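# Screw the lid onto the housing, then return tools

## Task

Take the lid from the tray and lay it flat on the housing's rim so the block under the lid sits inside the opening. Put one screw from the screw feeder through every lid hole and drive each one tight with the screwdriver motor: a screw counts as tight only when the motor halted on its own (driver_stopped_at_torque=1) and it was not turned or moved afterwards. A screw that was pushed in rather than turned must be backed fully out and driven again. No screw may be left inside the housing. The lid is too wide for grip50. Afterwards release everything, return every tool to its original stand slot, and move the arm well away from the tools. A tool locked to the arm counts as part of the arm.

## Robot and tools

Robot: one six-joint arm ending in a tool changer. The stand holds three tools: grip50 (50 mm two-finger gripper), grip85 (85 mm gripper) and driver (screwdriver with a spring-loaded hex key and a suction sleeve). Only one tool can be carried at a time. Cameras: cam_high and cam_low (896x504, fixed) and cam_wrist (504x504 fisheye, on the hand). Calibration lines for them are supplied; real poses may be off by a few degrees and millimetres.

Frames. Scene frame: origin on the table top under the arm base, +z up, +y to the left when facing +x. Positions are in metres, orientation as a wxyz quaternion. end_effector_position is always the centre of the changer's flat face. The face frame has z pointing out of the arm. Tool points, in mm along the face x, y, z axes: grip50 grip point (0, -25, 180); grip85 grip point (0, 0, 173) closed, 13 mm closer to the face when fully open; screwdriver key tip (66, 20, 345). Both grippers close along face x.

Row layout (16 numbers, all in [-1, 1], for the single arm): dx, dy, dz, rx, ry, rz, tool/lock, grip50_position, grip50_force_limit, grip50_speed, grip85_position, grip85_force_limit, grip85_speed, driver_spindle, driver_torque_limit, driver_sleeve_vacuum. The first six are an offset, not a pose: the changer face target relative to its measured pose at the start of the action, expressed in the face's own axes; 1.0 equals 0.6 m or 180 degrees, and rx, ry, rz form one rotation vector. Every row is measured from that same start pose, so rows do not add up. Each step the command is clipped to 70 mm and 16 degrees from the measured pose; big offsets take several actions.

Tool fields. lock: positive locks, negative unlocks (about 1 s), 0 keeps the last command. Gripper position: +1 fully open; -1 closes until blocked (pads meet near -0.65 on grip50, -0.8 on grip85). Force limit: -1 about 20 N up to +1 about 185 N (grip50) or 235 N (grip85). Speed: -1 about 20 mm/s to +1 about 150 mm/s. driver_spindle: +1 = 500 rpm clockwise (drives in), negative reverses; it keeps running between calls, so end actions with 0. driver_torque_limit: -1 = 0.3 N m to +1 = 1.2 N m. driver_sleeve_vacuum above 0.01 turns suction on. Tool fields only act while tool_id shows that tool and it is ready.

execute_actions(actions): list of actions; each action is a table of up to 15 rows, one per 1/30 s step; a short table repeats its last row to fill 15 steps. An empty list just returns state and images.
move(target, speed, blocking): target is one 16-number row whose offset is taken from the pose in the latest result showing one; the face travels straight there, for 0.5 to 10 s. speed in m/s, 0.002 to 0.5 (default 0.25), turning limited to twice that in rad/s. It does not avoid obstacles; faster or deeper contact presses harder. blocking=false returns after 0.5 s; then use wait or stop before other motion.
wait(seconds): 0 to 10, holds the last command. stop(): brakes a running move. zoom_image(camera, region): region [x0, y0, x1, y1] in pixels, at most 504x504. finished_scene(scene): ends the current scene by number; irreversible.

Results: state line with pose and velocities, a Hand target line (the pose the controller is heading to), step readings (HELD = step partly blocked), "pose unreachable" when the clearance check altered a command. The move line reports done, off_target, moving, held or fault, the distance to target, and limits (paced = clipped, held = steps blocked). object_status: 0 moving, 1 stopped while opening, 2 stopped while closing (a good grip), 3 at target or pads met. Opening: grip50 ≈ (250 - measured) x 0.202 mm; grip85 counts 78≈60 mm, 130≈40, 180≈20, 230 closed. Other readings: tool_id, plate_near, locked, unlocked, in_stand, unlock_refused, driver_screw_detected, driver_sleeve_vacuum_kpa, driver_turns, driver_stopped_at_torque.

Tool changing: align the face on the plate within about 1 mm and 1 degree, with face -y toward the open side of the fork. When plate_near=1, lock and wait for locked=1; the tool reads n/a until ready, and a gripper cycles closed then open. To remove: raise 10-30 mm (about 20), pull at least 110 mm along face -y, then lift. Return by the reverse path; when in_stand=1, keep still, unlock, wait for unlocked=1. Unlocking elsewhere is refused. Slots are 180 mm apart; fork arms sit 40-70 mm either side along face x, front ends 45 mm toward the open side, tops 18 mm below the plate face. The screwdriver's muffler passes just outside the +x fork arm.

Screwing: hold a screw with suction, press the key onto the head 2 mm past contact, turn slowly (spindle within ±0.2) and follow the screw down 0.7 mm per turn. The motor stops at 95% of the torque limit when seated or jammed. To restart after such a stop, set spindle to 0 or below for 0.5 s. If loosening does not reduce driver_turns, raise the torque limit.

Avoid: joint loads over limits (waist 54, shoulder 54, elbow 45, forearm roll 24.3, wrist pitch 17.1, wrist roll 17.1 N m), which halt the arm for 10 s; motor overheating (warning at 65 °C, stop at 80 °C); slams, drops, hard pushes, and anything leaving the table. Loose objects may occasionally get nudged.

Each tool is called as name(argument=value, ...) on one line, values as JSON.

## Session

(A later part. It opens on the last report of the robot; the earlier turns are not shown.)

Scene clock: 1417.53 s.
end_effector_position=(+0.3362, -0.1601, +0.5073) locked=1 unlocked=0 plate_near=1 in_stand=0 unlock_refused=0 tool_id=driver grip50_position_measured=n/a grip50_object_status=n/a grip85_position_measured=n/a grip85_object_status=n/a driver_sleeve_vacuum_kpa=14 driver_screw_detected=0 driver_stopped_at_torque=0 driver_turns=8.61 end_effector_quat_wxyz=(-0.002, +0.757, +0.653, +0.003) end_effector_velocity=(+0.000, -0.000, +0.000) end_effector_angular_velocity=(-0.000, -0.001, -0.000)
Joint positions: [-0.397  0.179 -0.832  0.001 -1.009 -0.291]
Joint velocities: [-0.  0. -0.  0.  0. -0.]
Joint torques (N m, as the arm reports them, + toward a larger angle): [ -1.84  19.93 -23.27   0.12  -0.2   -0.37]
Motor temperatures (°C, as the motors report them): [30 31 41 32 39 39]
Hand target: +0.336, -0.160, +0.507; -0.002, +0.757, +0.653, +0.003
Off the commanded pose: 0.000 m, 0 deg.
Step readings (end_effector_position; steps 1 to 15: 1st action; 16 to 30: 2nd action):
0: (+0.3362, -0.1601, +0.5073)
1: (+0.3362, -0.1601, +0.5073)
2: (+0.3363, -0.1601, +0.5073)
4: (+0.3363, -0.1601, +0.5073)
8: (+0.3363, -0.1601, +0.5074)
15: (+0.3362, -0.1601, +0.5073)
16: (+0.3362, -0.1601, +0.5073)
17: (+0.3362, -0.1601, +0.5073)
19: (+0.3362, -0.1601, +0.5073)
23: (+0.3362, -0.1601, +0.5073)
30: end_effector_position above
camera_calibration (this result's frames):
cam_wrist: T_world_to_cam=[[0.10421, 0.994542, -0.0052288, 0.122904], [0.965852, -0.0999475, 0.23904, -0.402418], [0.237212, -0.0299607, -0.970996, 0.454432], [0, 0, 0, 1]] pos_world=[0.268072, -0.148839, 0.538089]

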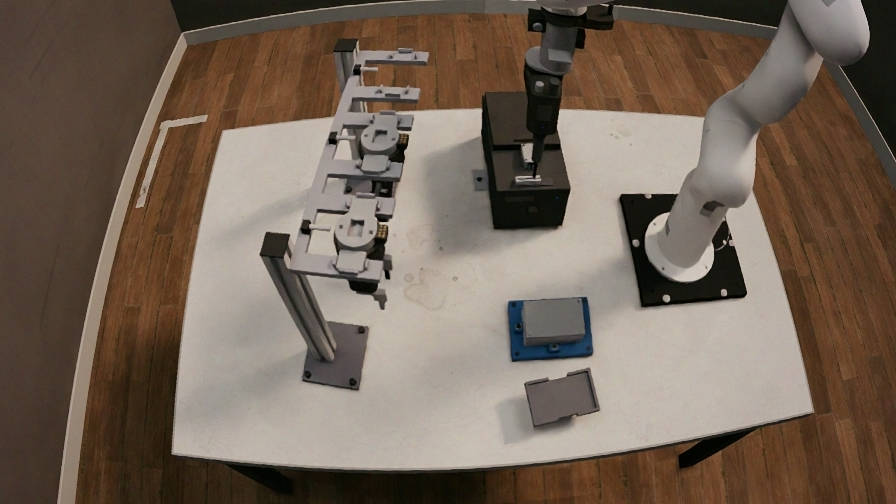

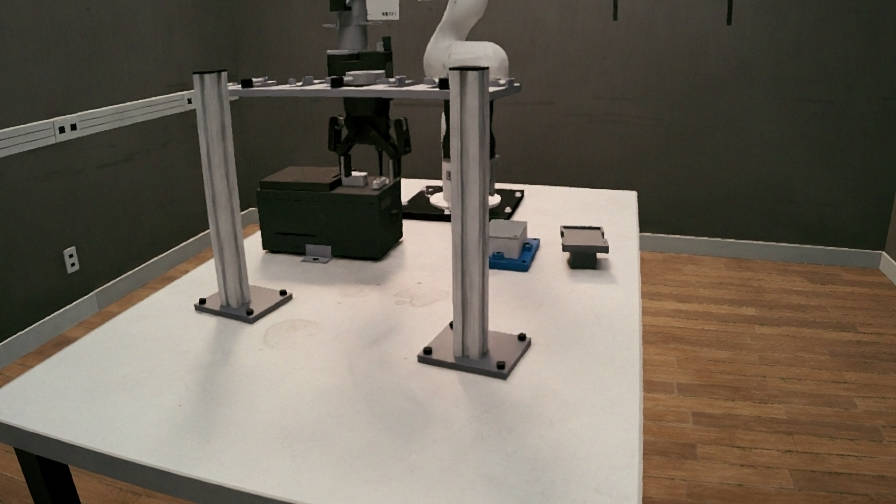

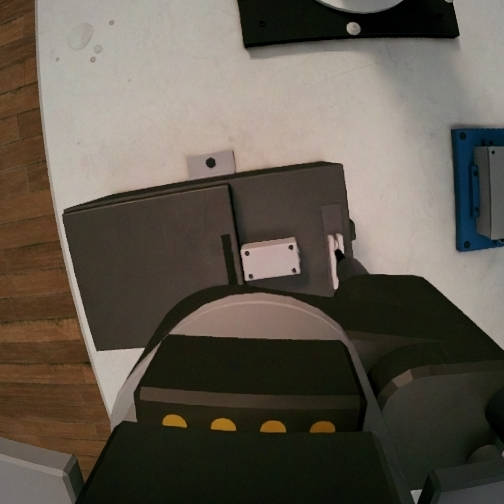

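execute_actions(actions=[[[0,0,-0.012,0,0,0,0,0,0,0,0,0,0,0,0,1]]])

zoom_image(camera="cam_wrist", region=[305,205,375,275])

zoom_image(camera="cam_high", region=[505,155,555,195])

zoom_image(camera="cam_low", region=[360,155,400,195])

Scene clock: 1427.27 s.
end_effector_position=(+0.3362, -0.1601, +0.5144) locked=1 unlocked=0 plate_near=1 in_stand=0 unlock_refused=0 tool_id=driver grip50_position_measured=n/a grip50_object_status=n/a grip85_position_measured=n/a grip85_object_status=n/a driver_sleeve_vacuum_kpa=39 driver_screw_detected=1 driver_stopped_at_torque=0 driver_turns=8.61 end_effector_quat_wxyz=(-0.002, +0.757, +0.653, +0.003) end_effector_velocity=(+0.000, -0.000, +0.001) end_effector_angular_velocity=(-0.001, -0.003, -0.000)
Joint positions: [-0.397  0.183 -0.844  0.001 -1.026 -0.291]
Joint velocities: [-0.     0.001 -0.001  0.001  0.001 -0.   ]
Joint torques (N m, as the arm reports them, + toward a larger angle): [ -1.39  22.45 -26.38   0.89   0.19  -0.3 ]
Motor temperatures (°C, as the motors report them): [30 31 41 32 39 39]
Hand target: +0.336, -0.160, +0.515; -0.002, +0.757, +0.653, +0.003
Off the commanded pose: 0.000 m, 0 deg.
Step readings (end_effector_position):
0: (+0.3362, -0.1601, +0.5073)
1: (+0.3362, -0.1601, +0.5074)
2: (+0.3362, -0.1601, +0.5081)
4: (+0.3360, -0.1600, +0.5115)
8: (+0.3361, -0.1601, +0.5140)
15: end_effector_position above
camera_calibration (this result's frames):
cam_wrist: T_world_to_cam=[[0.104157, 0.994548, -0.00510464, 0.122921], [0.96595, -0.099937, 0.238649, -0.403878], [0.236838, -0.0297878, -0.971092, 0.461484], [0, 0, 0, 1]] pos_world=[0.268026, -0.148866, 0.545157]

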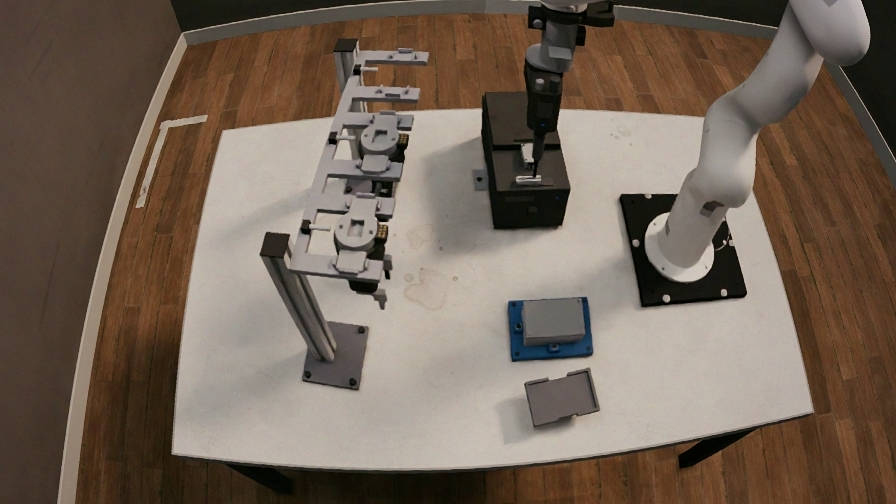

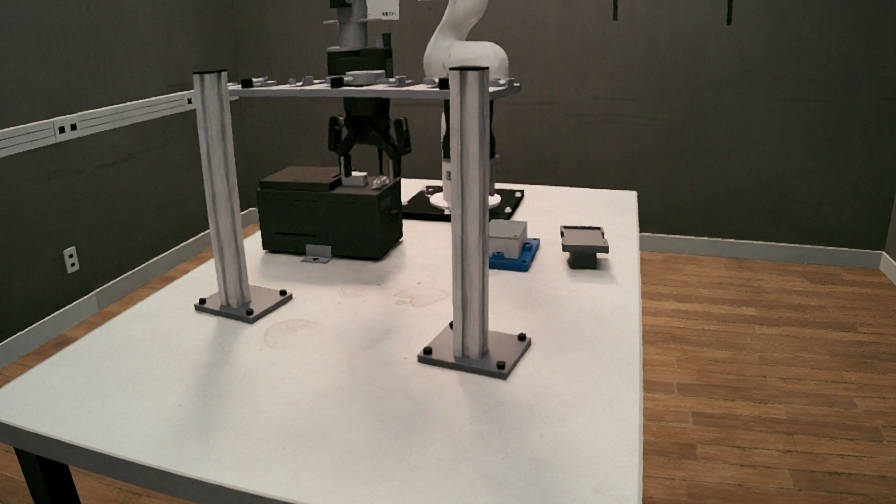

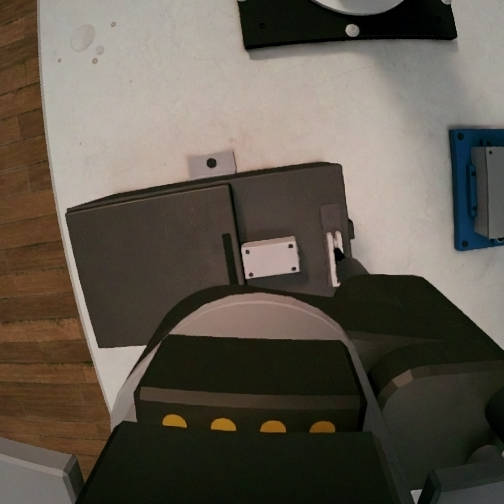

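Region (305, 205, 375, 275) of cam_wrist's 504x504 image, scaled by 7.200, with more detail than that image has.

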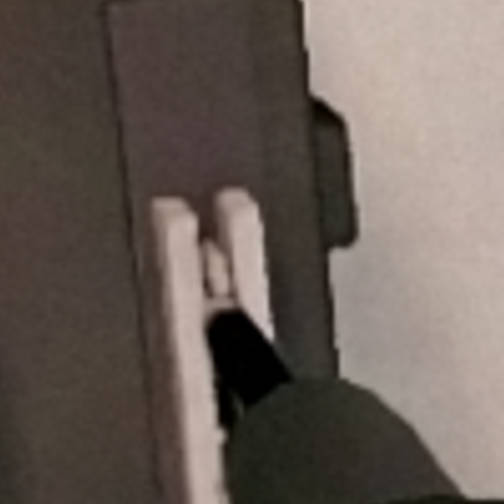

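Region (505, 155, 555, 195) of cam_high's 896x504 image, scaled by 10.080, with more detail than that image has; it fills the top 403 rows of this view, and the rest is white.

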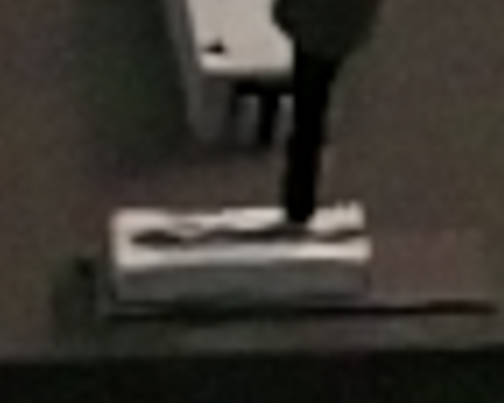

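Region (360, 155, 400, 195) of cam_low's 896x504 image, scaled by 12.600, with more detail than that image has.

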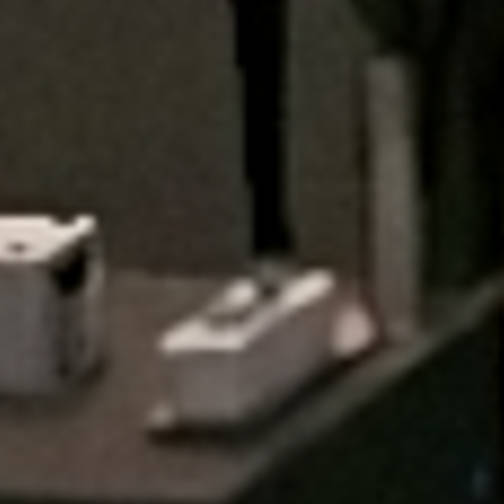

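move(target=[0,0,-0.06,0,0,0,0,0,0,0,0,0,0,0,0,1], speed=0.04)

zoom_image(camera="cam_low", region=[355,130,415,190])

zoom_image(camera="cam_wrist", region=[305,205,375,275])

Scene clock: 1436.47 s.
end_effector_position=(+0.3362, -0.1603, +0.5502) locked=1 unlocked=0 plate_near=1 in_stand=0 unlock_refused=0 tool_id=driver grip50_position_measured=n/a grip50_object_status=n/a grip85_position_measured=n/a grip85_object_status=n/a driver_sleeve_vacuum_kpa=39 driver_screw_detected=1 driver_stopped_at_torque=0 driver_turns=8.61 end_effector_quat_wxyz=(-0.002, +0.757, +0.653, +0.003) end_effector_velocity=(-0.000, +0.000, -0.000) end_effector_angular_velocity=(+0.002, +0.002, +0.000)
Joint positions: [-0.397  0.199 -0.911  0.001 -1.109 -0.291]
Joint velocities: [ 0.    -0.    -0.     0.    -0.003 -0.001]
Joint torques (N m, as the arm reports them, + toward a larger angle): [ -0.49  21.17 -26.22   1.12   0.14  -0.2 ]
Motor temperatures (°C, as the motors report them): [30 30 41 32 39 39]
Hand target: +0.336, -0.160, +0.550; -0.002, +0.757, +0.653, +0.003
Off the commanded pose: 0.000 m, 0 deg.
move: done
camera_calibration (this result's frames):
cam_wrist: T_world_to_cam=[[0.104028, 0.994562, -0.00499176, 0.123278], [0.965992, -0.0998424, 0.23852, -0.412346], [0.236724, -0.0296347, -0.971125, 0.496387], [0, 0, 0, 1]] pos_world=[0.267992, -0.149067, 0.581022]

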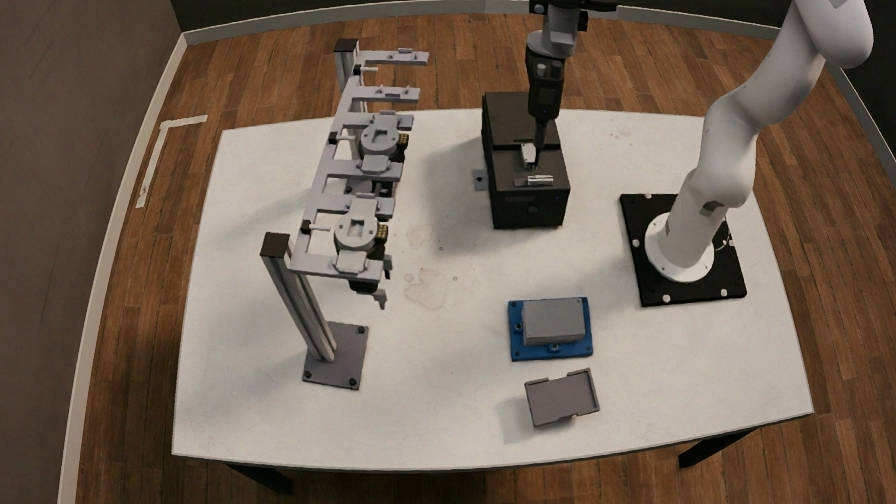

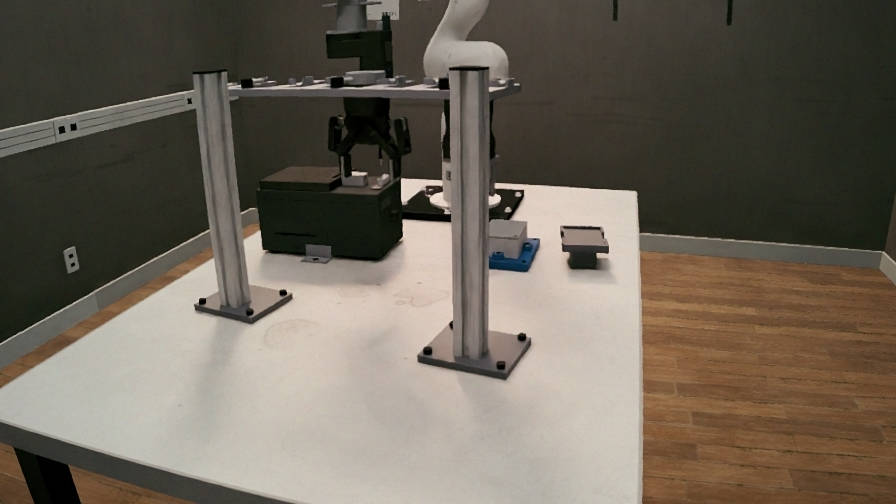

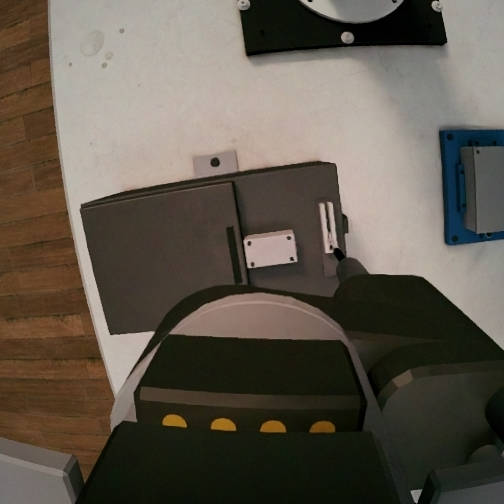

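Region (355, 130, 415, 190) of cam_low's 896x504 image, scaled by 8.400, with more detail than that image has.

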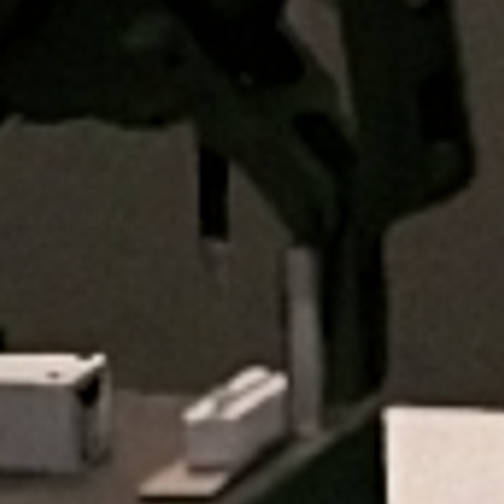

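Region (305, 205, 375, 275) of cam_wrist's 504x504 image, scaled by 7.200, with more detail than that image has.

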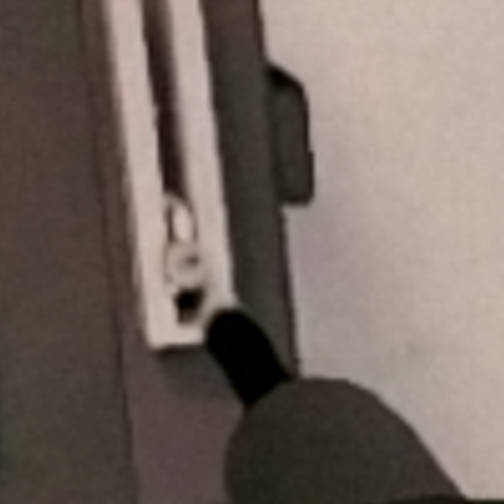

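move(target=[0.3625,-0.182,0.133,0,0,0,0,0,0,0,0,0,0,0,0,1], speed=0.15)

zoom_image(camera="cam_wrist", region=[290,190,390,290])

zoom_image(camera="cam_high", region=[540,250,640,340])

Scene clock: 1465.87 s.
end_effector_position=(+0.2604, +0.0714, +0.4719) locked=1 unlocked=0 plate_near=1 in_stand=0 unlock_refused=0 tool_id=driver grip50_position_measured=n/a grip50_object_status=n/a grip85_position_measured=n/a grip85_object_status=n/a driver_sleeve_vacuum_kpa=39 driver_screw_detected=1 driver_stopped_at_torque=0 driver_turns=8.61 end_effector_quat_wxyz=(-0.003, +0.757, +0.653, +0.003) end_effector_velocity=(-0.001, +0.001, -0.001) end_effector_angular_velocity=(-0.001, +0.002, -0.001)
Joint positions: [ 0.316  0.447 -0.553  0.002 -0.999  0.422]
Joint velocities: [ 0.005 -0.     0.001 -0.001 -0.     0.006]
Joint torques (N m, as the arm reports them, + toward a larger angle): [ -1.75   6.3  -26.88   0.61   0.73  -0.24]
Motor temperatures (°C, as the motors report them): [30 30 41 32 39 39]
Hand target: +0.260, +0.072, +0.472; -0.003, +0.757, +0.653, +0.003
Off the commanded pose: 0.000 m, 0 deg.
move: done
camera_calibration (this result's frames):
cam_wrist: T_world_to_cam=[[0.104356, 0.994532, -0.00404101, -0.100209], [0.966136, -0.100411, 0.237697, -0.296958], [0.235991, -0.0287093, -0.971331, 0.445322], [0, 0, 0, 1]] pos_world=[0.192267, 0.0826283, 0.502737]

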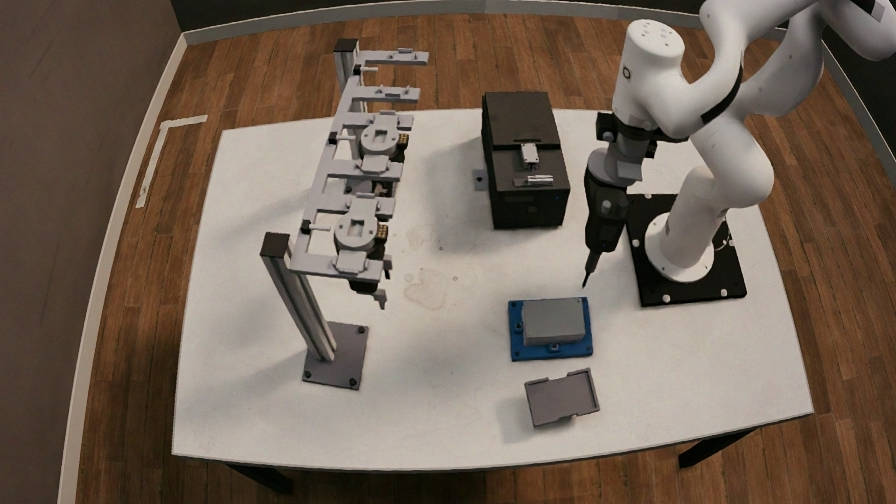

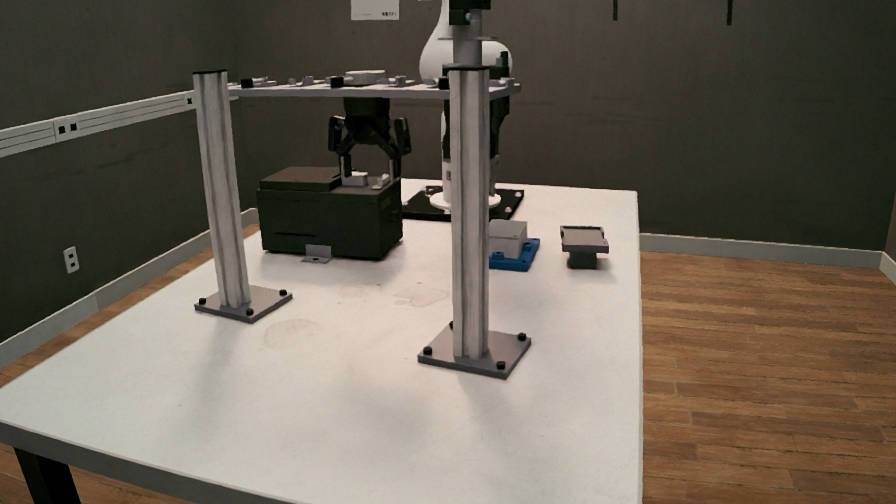

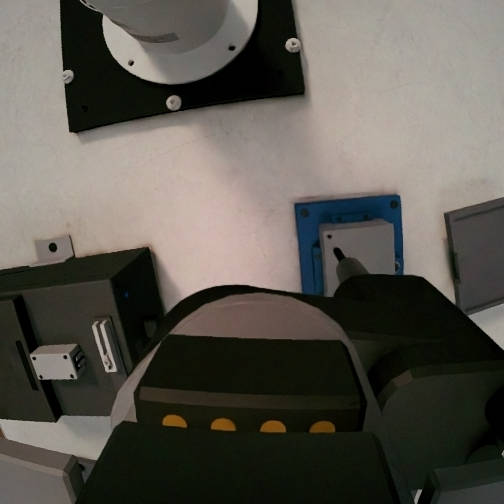

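Region (290, 190, 390, 290) of cam_wrist's 504x504 image, scaled by 5.040, with more detail than that image has.

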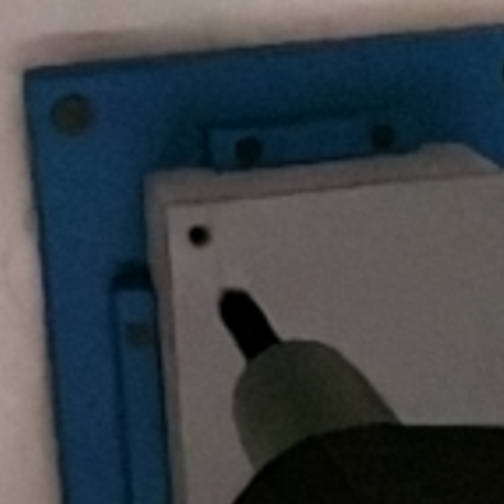

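Region (540, 250, 640, 340) of cam_high's 896x504 image, scaled by 5.040, with more detail than that image has; it fills the top 454 rows of this view, and the rest is white.

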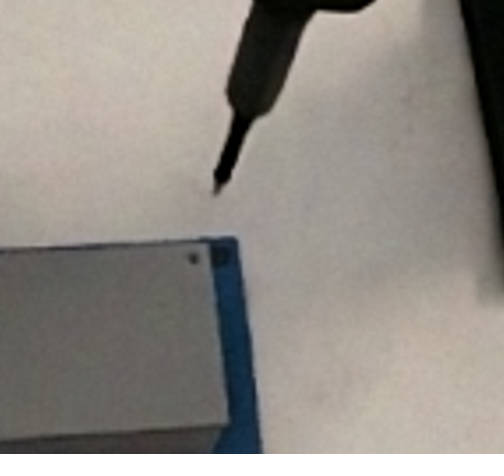

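move(target=[0.0028,0.0007,0.055,0,0,0,0,0,0,0,0,0,0,0,0,1], speed=0.04)

zoom_image(camera="cam_wrist", region=[300,210,370,280])

zoom_image(camera="cam_high", region=[555,265,615,325])

zoom_image(camera="cam_low", region=[475,190,535,250])

Scene clock: 1483.80 s.
end_effector_position=(+0.2611, +0.0732, +0.4390) locked=1 unlocked=0 plate_near=1 in_stand=0 unlock_refused=0 tool_id=driver grip50_position_measured=n/a grip50_object_status=n/a grip85_position_measured=n/a grip85_object_status=n/a driver_sleeve_vacuum_kpa=39 driver_screw_detected=1 driver_stopped_at_torque=0 driver_turns=8.61 end_effector_quat_wxyz=(-0.003, +0.757, +0.653, +0.003) end_effector_velocity=(+0.000, -0.000, -0.001) end_effector_angular_velocity=(+0.000, -0.001, -0.001)
Joint positions: [ 0.321  0.413 -0.498  0.002 -0.91   0.427]
Joint velocities: [-0.    -0.001  0.001 -0.     0.003  0.   ]
Joint torques (N m, as the arm reports them, + toward a larger angle): [ -1.81   7.64 -25.79   0.6    0.75  -0.14]
Motor temperatures (°C, as the motors report them): [30 30 41 32 39 39]
Hand target: +0.261, +0.073, +0.439; -0.003, +0.757, +0.653, +0.003
Off the commanded pose: 0.000 m, 0 deg.
move: done
camera_calibration (this result's frames):
cam_wrist: T_world_to_cam=[[0.104486, 0.994518, -0.00403096, -0.102245], [0.966069, -0.100533, 0.237915, -0.289736], [0.236206, -0.0287531, -0.971278, 0.413201], [0, 0, 0, 1]] pos_world=[0.192988, 0.0844372, 0.469853]

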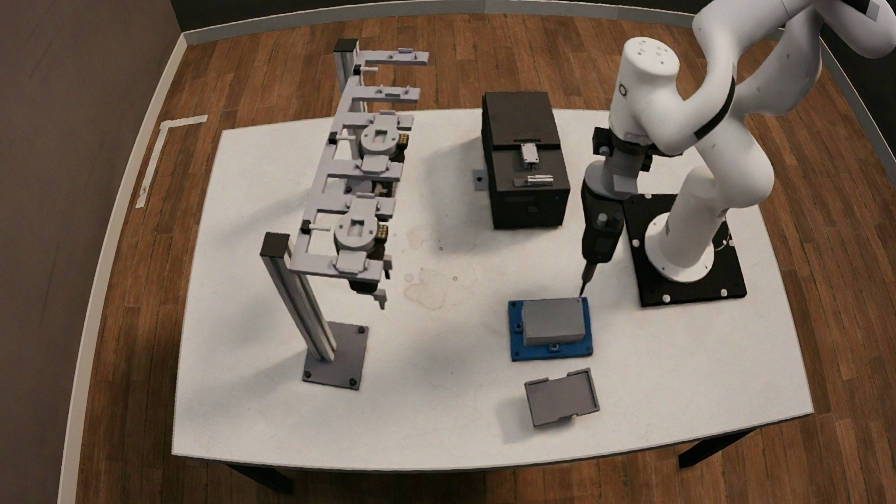

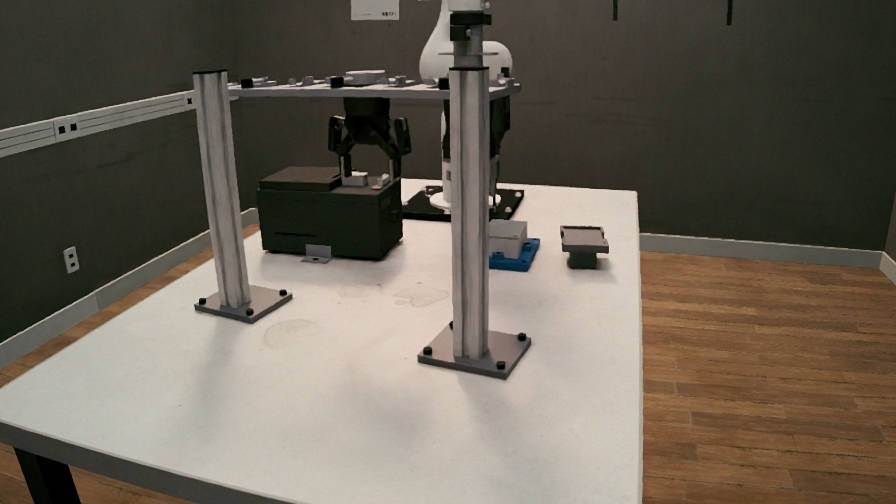

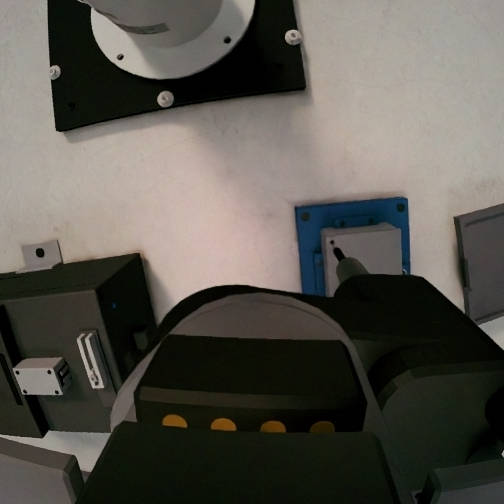

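Region (300, 210, 370, 280) of cam_wrist's 504x504 image, scaled by 7.200, with more detail than that image has.

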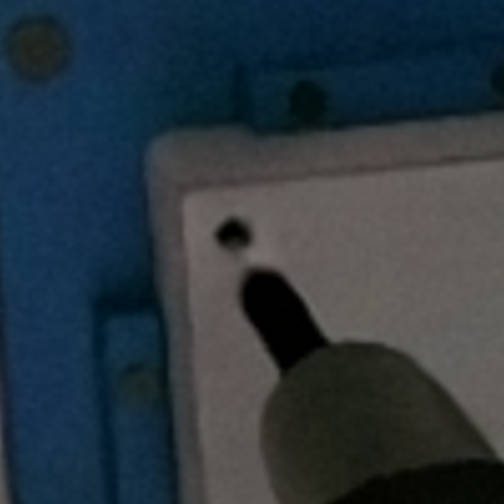

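Region (555, 265, 615, 325) of cam_high's 896x504 image, scaled by 8.400, with more detail than that image has.

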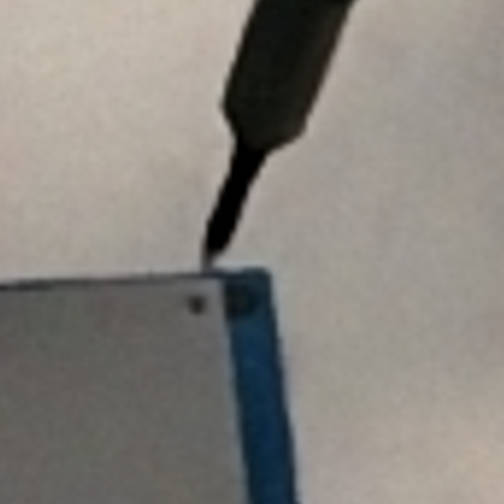

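Region (475, 190, 535, 250) of cam_low's 896x504 image, scaled by 8.400, with more detail than that image has.

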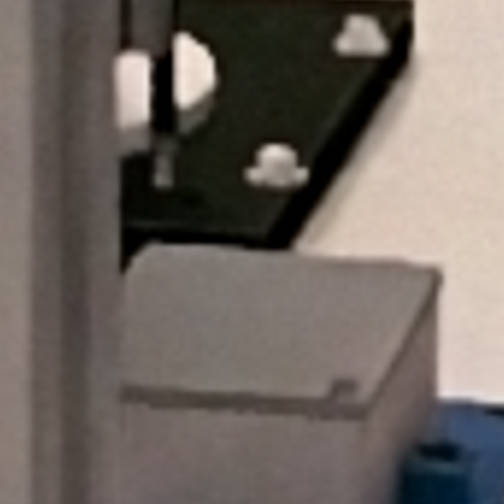

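move(target=[0,-0.0016,0.018,0,0,0,0,0,0,0,0,0,0,0,0,1], speed=0.02)

zoom_image(camera="cam_wrist", region=[310,220,370,280])

zoom_image(camera="cam_high", region=[560,275,610,325])

Scene clock: 1495.33 s.
end_effector_position=(+0.2602, +0.0734, +0.4283) locked=1 unlocked=0 plate_near=1 in_stand=0 unlock_refused=0 tool_id=driver grip50_position_measured=n/a grip50_object_status=n/a grip85_position_measured=n/a grip85_object_status=n/a driver_sleeve_vacuum_kpa=39 driver_screw_detected=1 driver_stopped_at_torque=0 driver_turns=8.61 end_effector_quat_wxyz=(-0.003, +0.757, +0.653, +0.003) end_effector_velocity=(+0.000, +0.000, -0.000) end_effector_angular_velocity=(-0.000, -0.002, +0.002)
Joint positions: [ 0.322  0.404 -0.479  0.002 -0.882  0.429]
Joint velocities: [ 0.001 -0.    -0.    -0.001  0.002 -0.   ]
Joint torques (N m, as the arm reports them, + toward a larger angle): [ -1.32   7.9  -25.89   0.79   0.72  -0.4 ]
Motor temperatures (°C, as the motors report them): [30 30 41 32 39 39]
Hand target: +0.260, +0.073, +0.428; -0.003, +0.757, +0.653, +0.003
Off the commanded pose: 0.000 m, 0 deg.
move: done
camera_calibration (this result's frames):
cam_wrist: T_world_to_cam=[[0.104524, 0.994514, -0.00405059, -0.102397], [0.96606, -0.100565, 0.237938, -0.28627], [0.236225, -0.0287834, -0.971272, 0.403001], [0, 0, 0, 1]] pos_world=[0.192058, 0.0846465, 0.459124]

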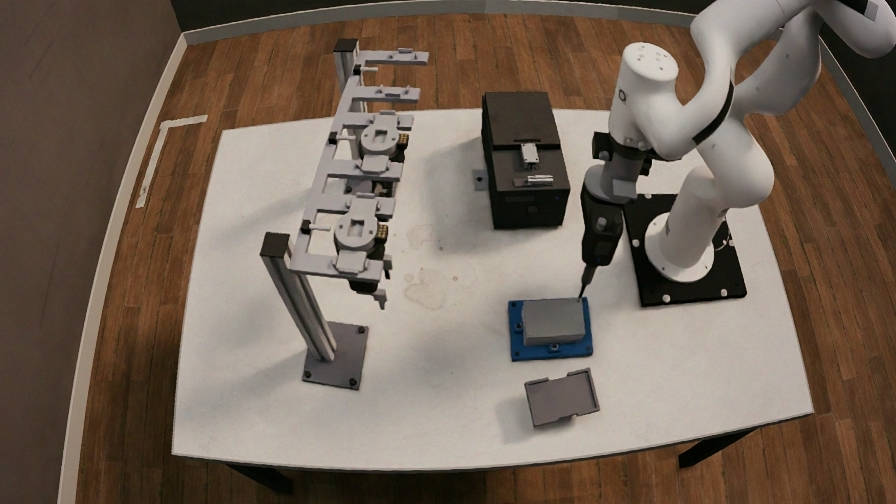

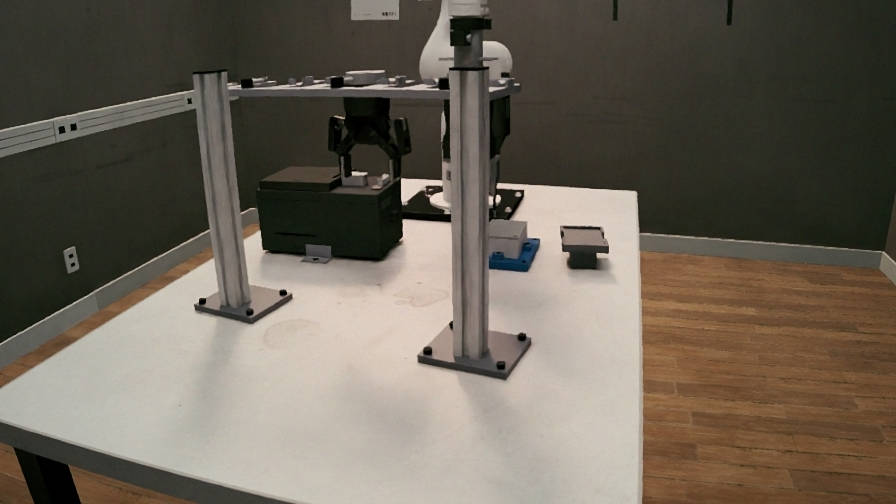

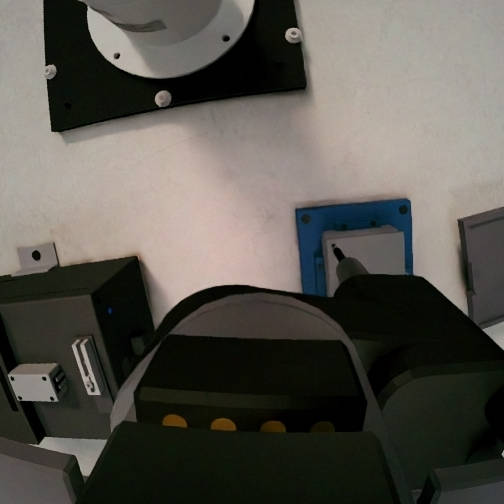

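Region (310, 220, 370, 280) of cam_wrist's 504x504 image, scaled by 8.400, with more detail than that image has.

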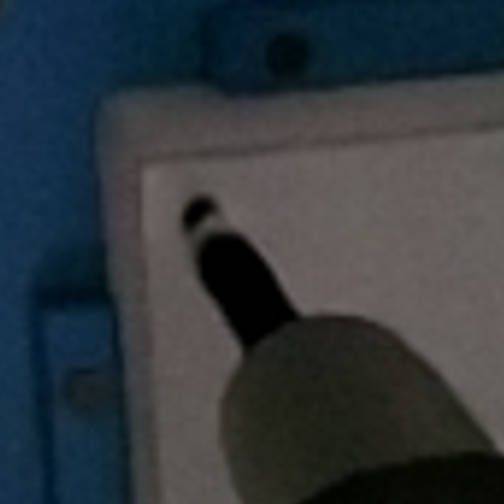

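Region (560, 275, 610, 325) of cam_high's 896x504 image, scaled by 10.080, with more detail than that image has.

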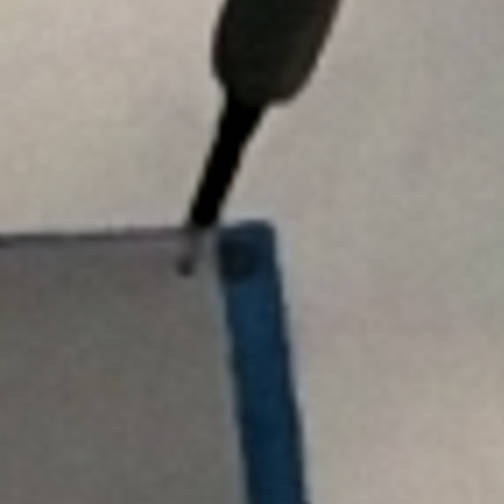

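execute_actions(actions=[[[0,0,0.005,0,0,0,0,0,0,0,0,0,0,0,0,1]],[[0,0,0.005,0,0,0,0,0,0,0,0,0,0,0,0,1]],[[0,0,0.0033,0,0,0,0,0,0,0,0,0,0,0,0,1]],[[0,0,0.0033,0,0,0,0,0,0,0,0,0,0,0,0,1]]])

zoom_image(camera="cam_wrist", region=[310,220,370,280])

zoom_image(camera="cam_high", region=[560,275,610,325])

Scene clock: 1503.40 s.
end_effector_position=(+0.2602, +0.0735, +0.4184) locked=1 unlocked=0 plate_near=1 in_stand=0 unlock_refused=0 tool_id=driver grip50_position_measured=n/a grip50_object_status=n/a grip85_position_measured=n/a grip85_object_status=n/a driver_sleeve_vacuum_kpa=39 driver_screw_detected=1 driver_stopped_at_torque=0 driver_turns=8.61 end_effector_quat_wxyz=(-0.002, +0.757, +0.653, +0.003) end_effector_velocity=(-0.000, -0.000, -0.000) end_effector_angular_velocity=(-0.000, -0.001, +0.000)
Joint positions: [ 0.322  0.391 -0.464  0.002 -0.854  0.429]
Joint velocities: [-0.     0.     0.001 -0.     0.001 -0.   ]
Joint torques (N m, as the arm reports them, + toward a larger angle): [ -0.62   8.79 -25.55   0.61   0.7   -0.22]
Motor temperatures (°C, as the motors report them): [30 30 41 32 39 39]
Hand target: +0.260, +0.073, +0.418; -0.002, +0.757, +0.653, +0.003
Off the commanded pose: 0.000 m, 0 deg.
Step readings (end_effector_position; steps 1 to 15: 1st action; 16 to 30: 2nd action; 31 to 45: 3rd action; 46 to 60: 4th action):
0: (+0.2602, +0.0734, +0.4282)
1: (+0.2602, +0.0734, +0.4282)
2: (+0.2602, +0.0735, +0.4279)
4: (+0.2602, +0.0735, +0.4264)
8: (+0.2601, +0.0734, +0.4253)
15: (+0.2602, +0.0735, +0.4253)
16: (+0.2602, +0.0735, +0.4253)
17: (+0.2603, +0.0735, +0.4249)
19: (+0.2602, +0.0735, +0.4234)
23: (+0.2601, +0.0734, +0.4223)
30: (+0.2602, +0.0735, +0.4223)
31: (+0.2602, +0.0735, +0.4223)
32: (+0.2603, +0.0735, +0.4221)
34: (+0.2603, +0.0735, +0.4211)
38: (+0.2602, +0.0735, +0.4204)
45: (+0.2602, +0.0735, +0.4204)
46: (+0.2602, +0.0735, +0.4204)
47: (+0.2603, +0.0735, +0.4201)
49: (+0.2603, +0.0735, +0.4191)
53: (+0.2602, +0.0735, +0.4184)
60: end_effector_position above
camera_calibration (this result's frames):
cam_wrist: T_world_to_cam=[[0.104563, 0.99451, -0.00401116, -0.102536], [0.966017, -0.100607, 0.238095, -0.284004], [0.236384, -0.0287708, -0.971234, 0.393335], [0, 0, 0, 1]] pos_world=[0.192096, 0.084717, 0.449229]

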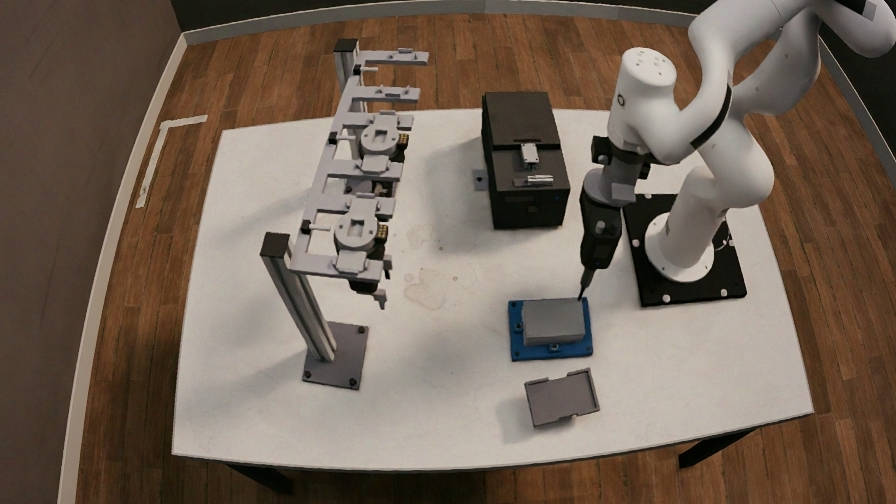

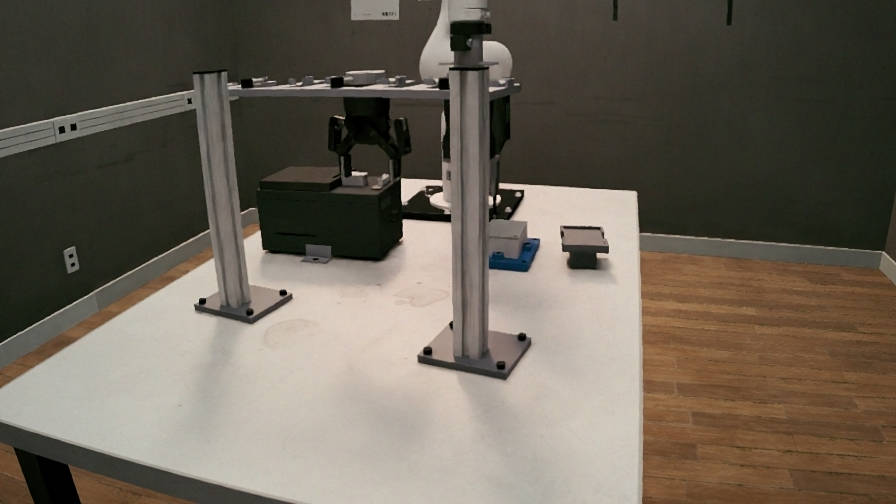

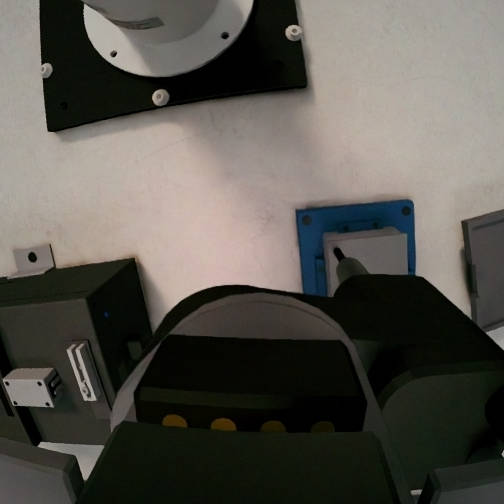

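Region (310, 220, 370, 280) of cam_wrist's 504x504 image, scaled by 8.400, with more detail than that image has.

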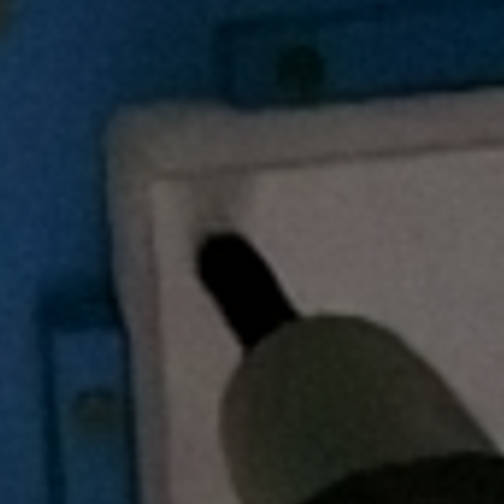

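Region (560, 275, 610, 325) of cam_high's 896x504 image, scaled by 10.080, with more detail than that image has.

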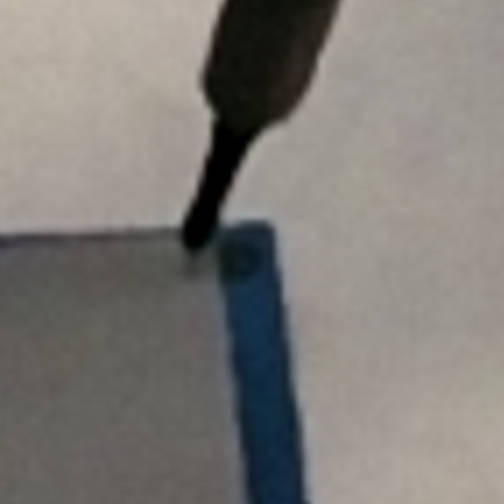

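execute_actions(actions=[[[0,0,0.0033,0,0,0,0,0,0,0,0,0,0,0,0,1]],[[0,0,0.0033,0,0,0,0,0,0,0,0,0,0,0,0,1]]])

zoom_image(camera="cam_wrist", region=[310,220,370,280])

zoom_image(camera="cam_low", region=[480,195,530,245])

Scene clock: 1512.97 s.
end_effector_position=(+0.2603, +0.0735, +0.4146) locked=1 unlocked=0 plate_near=1 in_stand=0 unlock_refused=0 tool_id=driver grip50_position_measured=n/a grip50_object_status=n/a grip85_position_measured=n/a grip85_object_status=n/a driver_sleeve_vacuum_kpa=36 driver_screw_detected=1 driver_stopped_at_torque=0 driver_turns=8.61 end_effector_quat_wxyz=(-0.002, +0.757, +0.653, +0.003) end_effector_velocity=(+0.000, -0.000, -0.000) end_effector_angular_velocity=(-0.000, -0.002, +0.001)
Joint positions: [ 0.322  0.386 -0.458  0.002 -0.842  0.429]
Joint velocities: [-0.    -0.     0.    -0.001  0.002 -0.   ]
Joint torques (N m, as the arm reports them, + toward a larger angle): [ -3.13   8.32 -24.65   0.16   0.86  -0.17]
Motor temperatures (°C, as the motors report them): [30 30 41 32 39 39]
Hand target: +0.260, +0.074, +0.414; -0.002, +0.757, +0.653, +0.003
Off the commanded pose: 0.000 m, 0 deg.
Step readings (end_effector_position; steps 1 to 15: 1st action; 16 to 30: 2nd action):
0: (+0.2602, +0.0735, +0.4184)
1: (+0.2602, +0.0735, +0.4184)
2: (+0.2603, +0.0735, +0.4181)
4: (+0.2602, +0.0735, +0.4171)
8: (+0.2602, +0.0735, +0.4165)
15: (+0.2602, +0.0735, +0.4164)
16: (+0.2602, +0.0735, +0.4164)
17: (+0.2603, +0.0735, +0.4162)
19: (+0.2603, +0.0735, +0.4152)
23: (+0.2603, +0.0736, +0.4146)
30: end_effector_position above
camera_calibration (this result's frames):
cam_wrist: T_world_to_cam=[[0.104565, 0.99451, -0.00389923, -0.102653], [0.965972, -0.100631, 0.23827, -0.283195], [0.236569, -0.0286813, -0.971191, 0.389523], [0, 0, 0, 1]] pos_world=[0.192143, 0.0847634, 0.445378]

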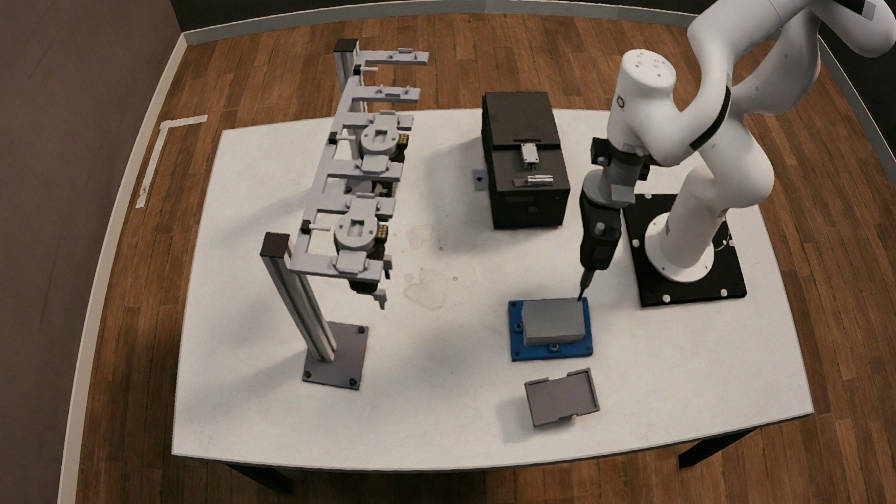

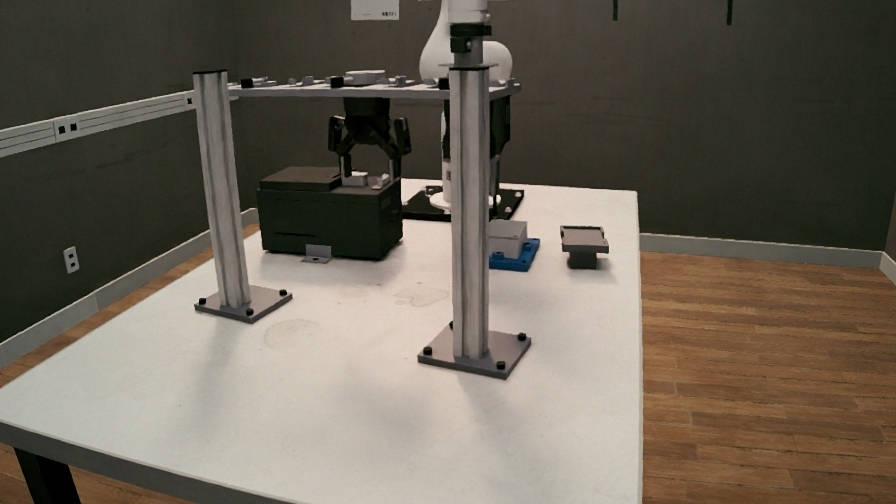

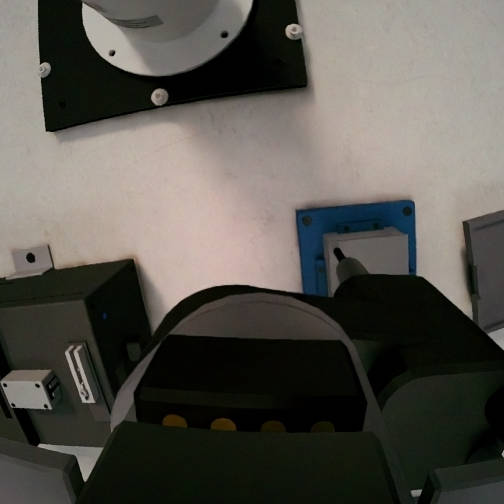

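Region (310, 220, 370, 280) of cam_wrist's 504x504 image, scaled by 8.400, with more detail than that image has.

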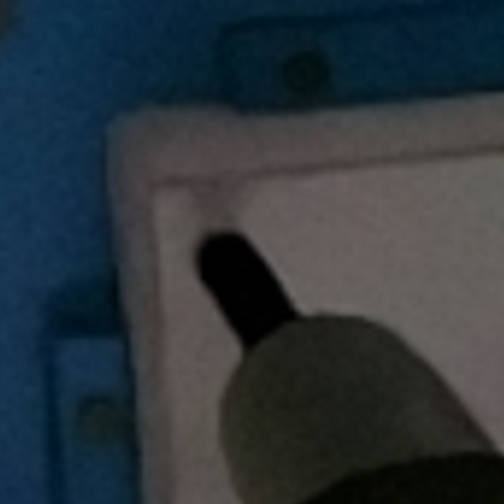

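Region (480, 195, 530, 245) of cam_low's 896x504 image, scaled by 10.080, with more detail than that image has.

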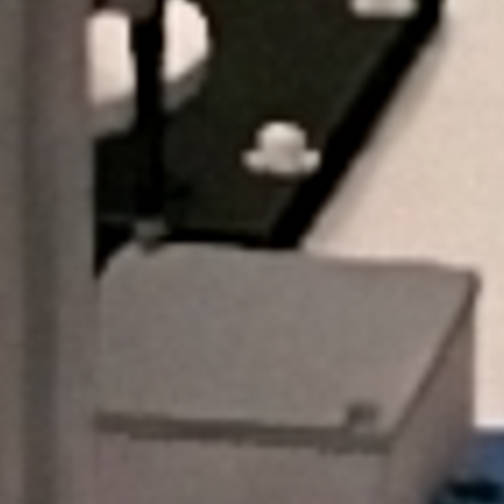

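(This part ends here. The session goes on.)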